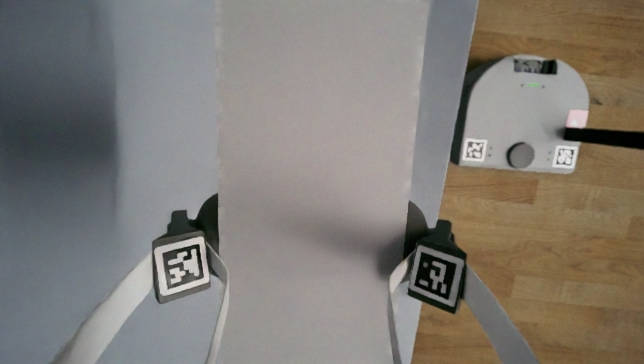

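Emit:
{"op": "execute_actions", "data": {
  "actions": [
    {"r3":{"joints":{"arm_m":0.52,"lift_m":0.905}}}
  ],
  "cameras": []
}}

Emit:
{"op": "execute_actions", "data": {
  "actions": [
    {"r3":{"joints":{"gripper_m":0.17}}}
  ],
  "cameras": []
}}

Emit:
{"op": "execute_actions", "data": {
  "actions": [
    {"r3":{"joints":{"lift_m":1.05,"arm_m":0}}}
  ],
  "cameras": ["r3_nav_camera"]
}}

Emit:
{"op": "finished_scene", "data": {
  "scene": 1
}}

Scene clock: 338.13 s.
r1.base_odometry: x=-0.044 y=+1.700 heading=+2.296 (m, m, rad; r1's odometry frame)
r1.turned_by_wheels: +0.000 (rad since the last result)
r1.turned_by_imu: +0.000 (rad since the last result)
r1.base_tilt: forward=+0.3 right=-0.4 (deg)
r1.lidar_m: 1.49 2.74 1.74 2.09 1.51 2.18 1.76 0.61 0.44 0.42 0.43 0.58
r1.head_depth_mm: - - - - 908 1204 1149 / - - - - - 1213 1144 / - - - - - - - / 2665 1508 620 - - 1199 1156 / 2660 719 619 - - 1196 1138 / 2752 718 603 520 881 1203 1136 / 2720 715 601 519 840 1198 1132
r1.base_status: not commanded
r1.joint_positions: lift_m=+1.090 arm_m=+0.001 wrist_yaw_rad=+0.000 wrist_pitch_rad=-1.564 wrist_roll_rad=+1.574 gripper_m=+0.170 head_pan_rad=-1.564 head_tilt_rad=-0.890
r1.joint_status: not commanded
r1.motor_effort: left_wheel=-2(1) right_wheel=+2(2) lift_m=+34(34) arm_m=-4(4) wrist_yaw_rad=+0(0) wrist_pitch_rad=-3(2) wrist_roll_rad=-2(2) gripper_m=+1(2) head_pan_rad=-4(3) head_tilt_rad=-3(4) (%)
r1.hand_pose: x=-0.0215 y=-0.1236 z=+0.9722 quat_wxyz=(-0.001, -0.001, -0.709, -0.705) (m; r1's base frame)
r1.wrist_depth_mm: 252 263 965 - - - - / 261 263 - - - - - / 268 267 - - - - - / 272 277 - - - - - / 282 289 - - - - - / - 291 - - - - - / 299 299 - - - - -
r2.base_odometry: x=-0.917 y=-0.168 heading=-1.054 (m, m, rad; r2's odometry frame)
r2.turned_by_wheels: +0.000 (rad since the last result)
r2.turned_by_imu: +0.000 (rad since the last result)
r2.base_tilt: forward=+0.8 right=+0.0 (deg)
r2.lidar_m: 2.32 2.60 2.49 2.45 2.59 2.38 1.25 0.58 0.44 0.43 0.46 0.67
r2.head_depth_mm: - - - - - 813 1007 / - - - - - - - / - - - - - - - / 2542 3128 2523 653 - - 1074 / 2511 3131 2536 654 - - 1069 / 2444 3159 2577 655 533 482 1053 / 2895 3226 2566 654 532 483 1065
r2.base_status: not commanded
r2.joint_positions: lift_m=+1.100 arm_m=+0.000 wrist_yaw_rad=+0.001 wrist_pitch_rad=-1.546 wrist_roll_rad=+1.575 gripper_m=+0.170 head_pan_rad=-1.564 head_tilt_rad=-0.692
r2.joint_status: not commanded
r2.motor_effort: left_wheel=-1(1) right_wheel=+1(1) lift_m=+32(31) arm_m=-3(3) wrist_yaw_rad=-1(0) wrist_pitch_rad=-4(4) wrist_roll_rad=-1(1) gripper_m=+0(0) head_pan_rad=-3(3) head_tilt_rad=-5(5) (%)
r2.hand_pose: x=-0.0216 y=-0.1273 z=+0.9817 quat_wxyz=(-0.001, -0.002, -0.716, -0.698) (m; r2's base frame)
r2.wrist_depth_mm: 268 265 906 - - - - / 274 273 912 - - - - / 280 281 - - - - - / 287 287 - - - - - / 296 295 - - - - - / 302 334 - - - - - / 314 313 - - - - -
r3.base_odometry: x=+1.637 y=-0.300 heading=-0.274 (m, m, rad; r3's odometry frame)
r3.turned_by_wheels: +0.000 (rad since the last result)
r3.turned_by_imu: +0.001 (rad since the last result)
r3.base_tilt: forward=-0.5 right=-0.7 (deg)
r3.lidar_m: 2.38 1.94 1.46 1.42 1.49 2.07 2.39 0.84 1.14 1.11 1.17 0.83
r3.head_depth_mm: 1225 - - 1496 1386 1230 1106 / - 890 761 692 1392 1234 1121 / 1093 895 729 694 1404 1241 1139 / - 900 730 682 1403 1250 1125 / 1216 933 734 686 1412 1255 1121 / 1221 944 777 693 1416 1254 1123 / 1236 949 784 692 1417 1261 1130
r3.base_status: not commanded
r3.joint_positions: lift_m=+0.905 arm_m=+0.517 wrist_yaw_rad=+0.000 wrist_pitch_rad=-1.563 wrist_roll_rad=+1.566 gripper_m=+0.024 head_pan_rad=-1.577 head_tilt_rad=-0.889
r3.joint_status: all done
joint sent to its limit — the command would take r3.arm_m past its upper limit, so that joint was sent only as far as its limit.
r3.motor_effort: left_wheel=-2(3) right_wheel=+2(1) lift_m=+15(20) arm_m=+3(2) wrist_yaw_rad=+0(0) wrist_pitch_rad=-2(2) wrist_roll_rad=+2(3) gripper_m=-22(22) head_pan_rad=+2(3) head_tilt_rad=-7(7) (%)
r3.hand_pose: x=-0.0215 y=-0.6398 z=+0.7875 quat_wxyz=(+0.002, +0.001, -0.710, -0.704) (m; r3's base frame)
r3.wrist_depth_mm: 170 169 126 125 125 171 171 / 174 175 130 129 130 176 177 / 180 181 134 133 134 182 181 / 186 185 139 137 184 186 186 / 191 193 141 141 142 194 194 / 197 198 148 146 146 199 200 / 204 205 153 151 203 206 206
pictures: none
No camera images: the call's "cameras" was empty. Leave "cameras" out to get every camera's image.

Scene clock: 340.07 s.
r1.base_odometry: x=-0.044 y=+1.700 heading=+2.296 (m, m, rad; r1's odometry frame)
r1.turned_by_wheels: +0.000 (rad since the last result)
r1.turned_by_imu: +0.000 (rad since the last result)
r1.base_tilt: forward=+0.4 right=-0.6 (deg)
r1.lidar_m: 1.48 2.73 1.74 2.09 1.50 2.19 1.76 0.61 0.44 0.42 0.43 0.58
r1.head_depth_mm: - - - - 905 1202 1150 / - - - - - 1209 1144 / - - - - - - - / 2676 1504 620 - - 1195 1156 / 2667 718 619 - - 1199 1141 / 2748 716 602 520 880 1195 1135 / 2723 713 601 519 841 1196 1135
r1.base_status: not commanded
r1.joint_positions: lift_m=+1.090 arm_m=+0.001 wrist_yaw_rad=+0.000 wrist_pitch_rad=-1.564 wrist_roll_rad=+1.574 gripper_m=+0.170 head_pan_rad=-1.564 head_tilt_rad=-0.890
r1.joint_status: not commanded
r1.motor_effort: left_wheel=-1(2) right_wheel=+2(2) lift_m=+34(34) arm_m=-4(4) wrist_yaw_rad=+0(0) wrist_pitch_rad=-2(3) wrist_roll_rad=-2(2) gripper_m=+0(0) head_pan_rad=-4(3) head_tilt_rad=-3(4) (%)
r1.hand_pose: x=-0.0215 y=-0.1236 z=+0.9722 quat_wxyz=(-0.001, -0.001, -0.709, -0.705) (m; r1's base frame)
r1.wrist_depth_mm: 254 263 991 - - - - / 261 266 - - - - - / 267 270 - - - - - / 272 275 - - - - - / 278 291 - - - - - / - 293 - - - - - / 298 296 - - - - -
r2.base_odometry: x=-0.917 y=-0.168 heading=-1.054 (m, m, rad; r2's odometry frame)
r2.turned_by_wheels: +0.000 (rad since the last result)
r2.turned_by_imu: +0.000 (rad since the last result)
r2.base_tilt: forward=+0.8 right=+0.1 (deg)
r2.lidar_m: 2.31 2.59 2.49 2.44 2.60 2.38 1.25 0.58 0.44 0.43 0.46 0.67
r2.head_depth_mm: - - - - - 814 1008 / - - - - - - - / - - - - - - - / 2511 3152 2558 654 - - 1071 / 2530 3187 2536 653 - - 1069 / 2450 3140 2546 655 531 481 1060 / 2876 3205 2545 654 532 482 1067
r2.base_status: not commanded
r2.joint_positions: lift_m=+1.100 arm_m=+0.000 wrist_yaw_rad=+0.001 wrist_pitch_rad=-1.546 wrist_roll_rad=+1.575 gripper_m=+0.170 head_pan_rad=-1.564 head_tilt_rad=-0.692
r2.joint_status: not commanded
r2.motor_effort: left_wheel=-2(1) right_wheel=+1(1) lift_m=+32(31) arm_m=-3(3) wrist_yaw_rad=+0(0) wrist_pitch_rad=-4(4) wrist_roll_rad=-2(2) gripper_m=+0(0) head_pan_rad=-3(3) head_tilt_rad=-4(5) (%)
r2.hand_pose: x=-0.0216 y=-0.1273 z=+0.9817 quat_wxyz=(-0.001, -0.002, -0.716, -0.698) (m; r2's base frame)
r2.wrist_depth_mm: 267 268 862 - - - - / 274 273 923 - - - - / 283 279 - - - - - / 288 288 - - - - - / 297 293 - - - - - / 303 332 - - - - - / 313 314 - - - - -
r3.base_odometry: x=+1.637 y=-0.300 heading=-0.274 (m, m, rad; r3's odometry frame)
r3.turned_by_wheels: +0.000 (rad since the last result)
r3.turned_by_imu: +0.000 (rad since the last result)
r3.base_tilt: forward=-0.6 right=-0.7 (deg)
r3.lidar_m: 2.38 1.94 1.46 1.42 1.49 2.07 2.39 0.83 1.14 1.11 1.17 0.84
r3.head_depth_mm: 1227 - - 1507 1386 1237 1105 / - 890 758 693 1398 1242 1126 / 1087 900 747 695 1407 1236 1136 / - 899 739 683 1406 1243 1134 / 1218 934 754 686 1407 1251 1119 / 1214 940 777 689 1421 1253 1122 / 1238 952 781 693 1419 1258 1124
r3.base_status: not commanded
r3.joint_positions: lift_m=+0.905 arm_m=+0.517 wrist_yaw_rad=+0.000 wrist_pitch_rad=-1.563 wrist_roll_rad=+1.566 gripper_m=+0.170 head_pan_rad=-1.577 head_tilt_rad=-0.889
r3.joint_status: all done
r3.motor_effort: left_wheel=-3(2) right_wheel=+1(1) lift_m=+16(15) arm_m=+3(3) wrist_yaw_rad=-1(1) wrist_pitch_rad=-2(1) wrist_roll_rad=+2(2) gripper_m=+0(97) head_pan_rad=+3(2) head_tilt_rad=-7(7) (%)
r3.hand_pose: x=-0.0215 y=-0.6398 z=+0.7875 quat_wxyz=(+0.002, +0.001, -0.710, -0.704) (m; r3's base frame)
r3.wrist_depth_mm: 171 170 169 141 169 171 171 / 175 175 173 146 147 176 177 / 180 181 178 149 179 181 182 / 186 187 184 154 184 188 187 / 192 192 191 160 192 192 193 / - 198 196 165 197 199 199 / 206 205 173 171 206 208 208
pictures: none
No camera images: the call's "cameras" was empty. Leave "cameras" out to get every camera's image.

Scene clock: 345.03 s.
r1.base_odometry: x=-0.044 y=+1.700 heading=+2.296 (m, m, rad; r1's odometry frame)
r1.turned_by_wheels: +0.000 (rad since the last result)
r1.turned_by_imu: +0.000 (rad since the last result)
r1.base_tilt: forward=+0.4 right=-0.5 (deg)
r1.lidar_m: 1.48 2.72 1.74 2.09 1.51 2.18 1.75 0.62 0.44 0.42 0.43 0.58
r1.head_depth_mm: - - - - 909 1203 1147 / - - - - - 1210 1142 / - - - - - - - / 2670 1503 619 - - 1201 1154 / 2682 718 618 - - 1200 1141 / 2748 717 603 520 881 1200 1143 / 2730 712 601 519 839 1193 1139
r1.base_status: not commanded
r1.joint_positions: lift_m=+1.090 arm_m=+0.001 wrist_yaw_rad=+0.000 wrist_pitch_rad=-1.564 wrist_roll_rad=+1.574 gripper_m=+0.170 head_pan_rad=-1.564 head_tilt_rad=-0.890
r1.joint_status: not commanded
r1.motor_effort: left_wheel=-2(1) right_wheel=+2(2) lift_m=+35(34) arm_m=-3(3) wrist_yaw_rad=-1(0) wrist_pitch_rad=-2(3) wrist_roll_rad=-2(2) gripper_m=+0(0) head_pan_rad=-3(3) head_tilt_rad=-3(3) (%)
r1.hand_pose: x=-0.0215 y=-0.1236 z=+0.9722 quat_wxyz=(-0.001, -0.001, -0.709, -0.705) (m; r1's base frame)
r1.wrist_depth_mm: 254 262 983 - - - - / 261 265 - - - - - / 267 268 - - - - - / 273 274 - - - - - / 279 289 - - - - - / - 293 - - - - - / 298 297 - - - - -
r2.base_odometry: x=-0.917 y=-0.168 heading=-1.054 (m, m, rad; r2's odometry frame)
r2.turned_by_wheels: +0.000 (rad since the last result)
r2.turned_by_imu: +0.000 (rad since the last result)
r2.base_tilt: forward=+0.9 right=+0.1 (deg)
r2.lidar_m: 2.31 2.59 2.49 2.44 2.59 2.38 1.24 0.58 0.44 0.43 0.46 0.67
r2.head_depth_mm: - - - - - 812 1006 / - - - - - - - / - - - - - - - / 2512 3125 2538 654 - - 1072 / 2537 3171 2542 655 - - 1072 / 2427 3183 2593 653 533 482 1058 / 2912 3228 2555 654 533 482 1067
r2.base_status: not commanded
r2.joint_positions: lift_m=+1.100 arm_m=+0.000 wrist_yaw_rad=+0.001 wrist_pitch_rad=-1.546 wrist_roll_rad=+1.575 gripper_m=+0.170 head_pan_rad=-1.564 head_tilt_rad=-0.692
r2.joint_status: not commanded
r2.motor_effort: left_wheel=-1(1) right_wheel=+1(1) lift_m=+32(31) arm_m=-3(3) wrist_yaw_rad=+0(1) wrist_pitch_rad=-4(4) wrist_roll_rad=-1(2) gripper_m=+0(0) head_pan_rad=-3(3) head_tilt_rad=-5(6) (%)
r2.hand_pose: x=-0.0216 y=-0.1273 z=+0.9817 quat_wxyz=(-0.001, -0.002, -0.716, -0.698) (m; r2's base frame)
r2.wrist_depth_mm: 269 268 892 - - - - / 275 275 945 - - - - / 281 284 980 - - - - / 288 287 - - - - - / 295 296 - - - - - / 306 335 - - - - - / 311 313 - - - - -
r3.base_odometry: x=+1.637 y=-0.300 heading=-0.274 (m, m, rad; r3's odometry frame)
r3.turned_by_wheels: +0.000 (rad since the last result)
r3.turned_by_imu: +0.001 (rad since the last result)
r3.base_tilt: forward=-0.4 right=-0.6 (deg)
r3.lidar_m: 2.39 1.94 1.46 1.42 1.49 2.07 2.39 0.84 1.14 1.11 1.17 0.83
r3.head_depth_mm: - - - - 1337 1237 1104 / - - - - - 1226 1122 / - - - - - 1198 1136 / 1226 905 740 675 - 1226 1128 / 1218 942 750 684 1415 1248 1117 / 1218 946 778 688 1416 1254 1121 / 1237 953 784 692 1413 1253 1128
r3.base_status: not commanded
r3.joint_positions: lift_m=+1.050 arm_m=+0.000 wrist_yaw_rad=+0.000 wrist_pitch_rad=-1.563 wrist_roll_rad=+1.566 gripper_m=+0.170 head_pan_rad=-1.577 head_tilt_rad=-0.889
r3.joint_status: all done
r3.motor_effort: left_wheel=-2(3) right_wheel=+2(1) lift_m=+23(24) arm_m=-3(4) wrist_yaw_rad=-1(0) wrist_pitch_rad=-2(2) wrist_roll_rad=+3(2) gripper_m=+0(0) head_pan_rad=+3(3) head_tilt_rad=-7(7) (%)
r3.hand_pose: x=-0.0215 y=-0.1230 z=+0.9320 quat_wxyz=(+0.002, +0.001, -0.710, -0.704) (m; r3's base frame)
r3.wrist_depth_mm: - - - - - - - / - - - - - - - / - - - - - - - / - - - - - - - / - - - - - - - / - - - - - - - / - - - - - - -
pictures: r3_nav_camera (sideways: a quarter turn counterclockwise sets it upright)
camera_calibration (this result's frames):
r3_nav_camera: T_world_to_cam=[[0.00311564, -0.777958, 0.628309, -0.775319], [-0.999985, 0.000387027, 0.0054379, 0.0510086], [-0.00447363, -0.628316, -0.777945, 0.970105], [0, 0, 0, 1]] pos_world=[0.0577633, 0.00634723, 1.24155]
Images, in order (width x height): r3_nav_camera 672x504.

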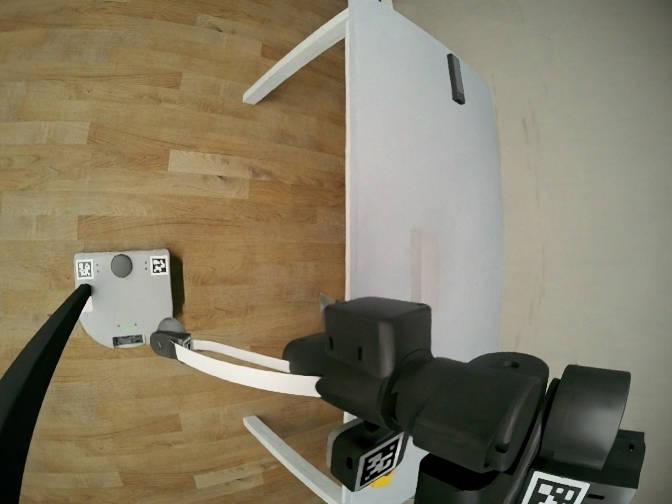

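The scene is finished: the task was done.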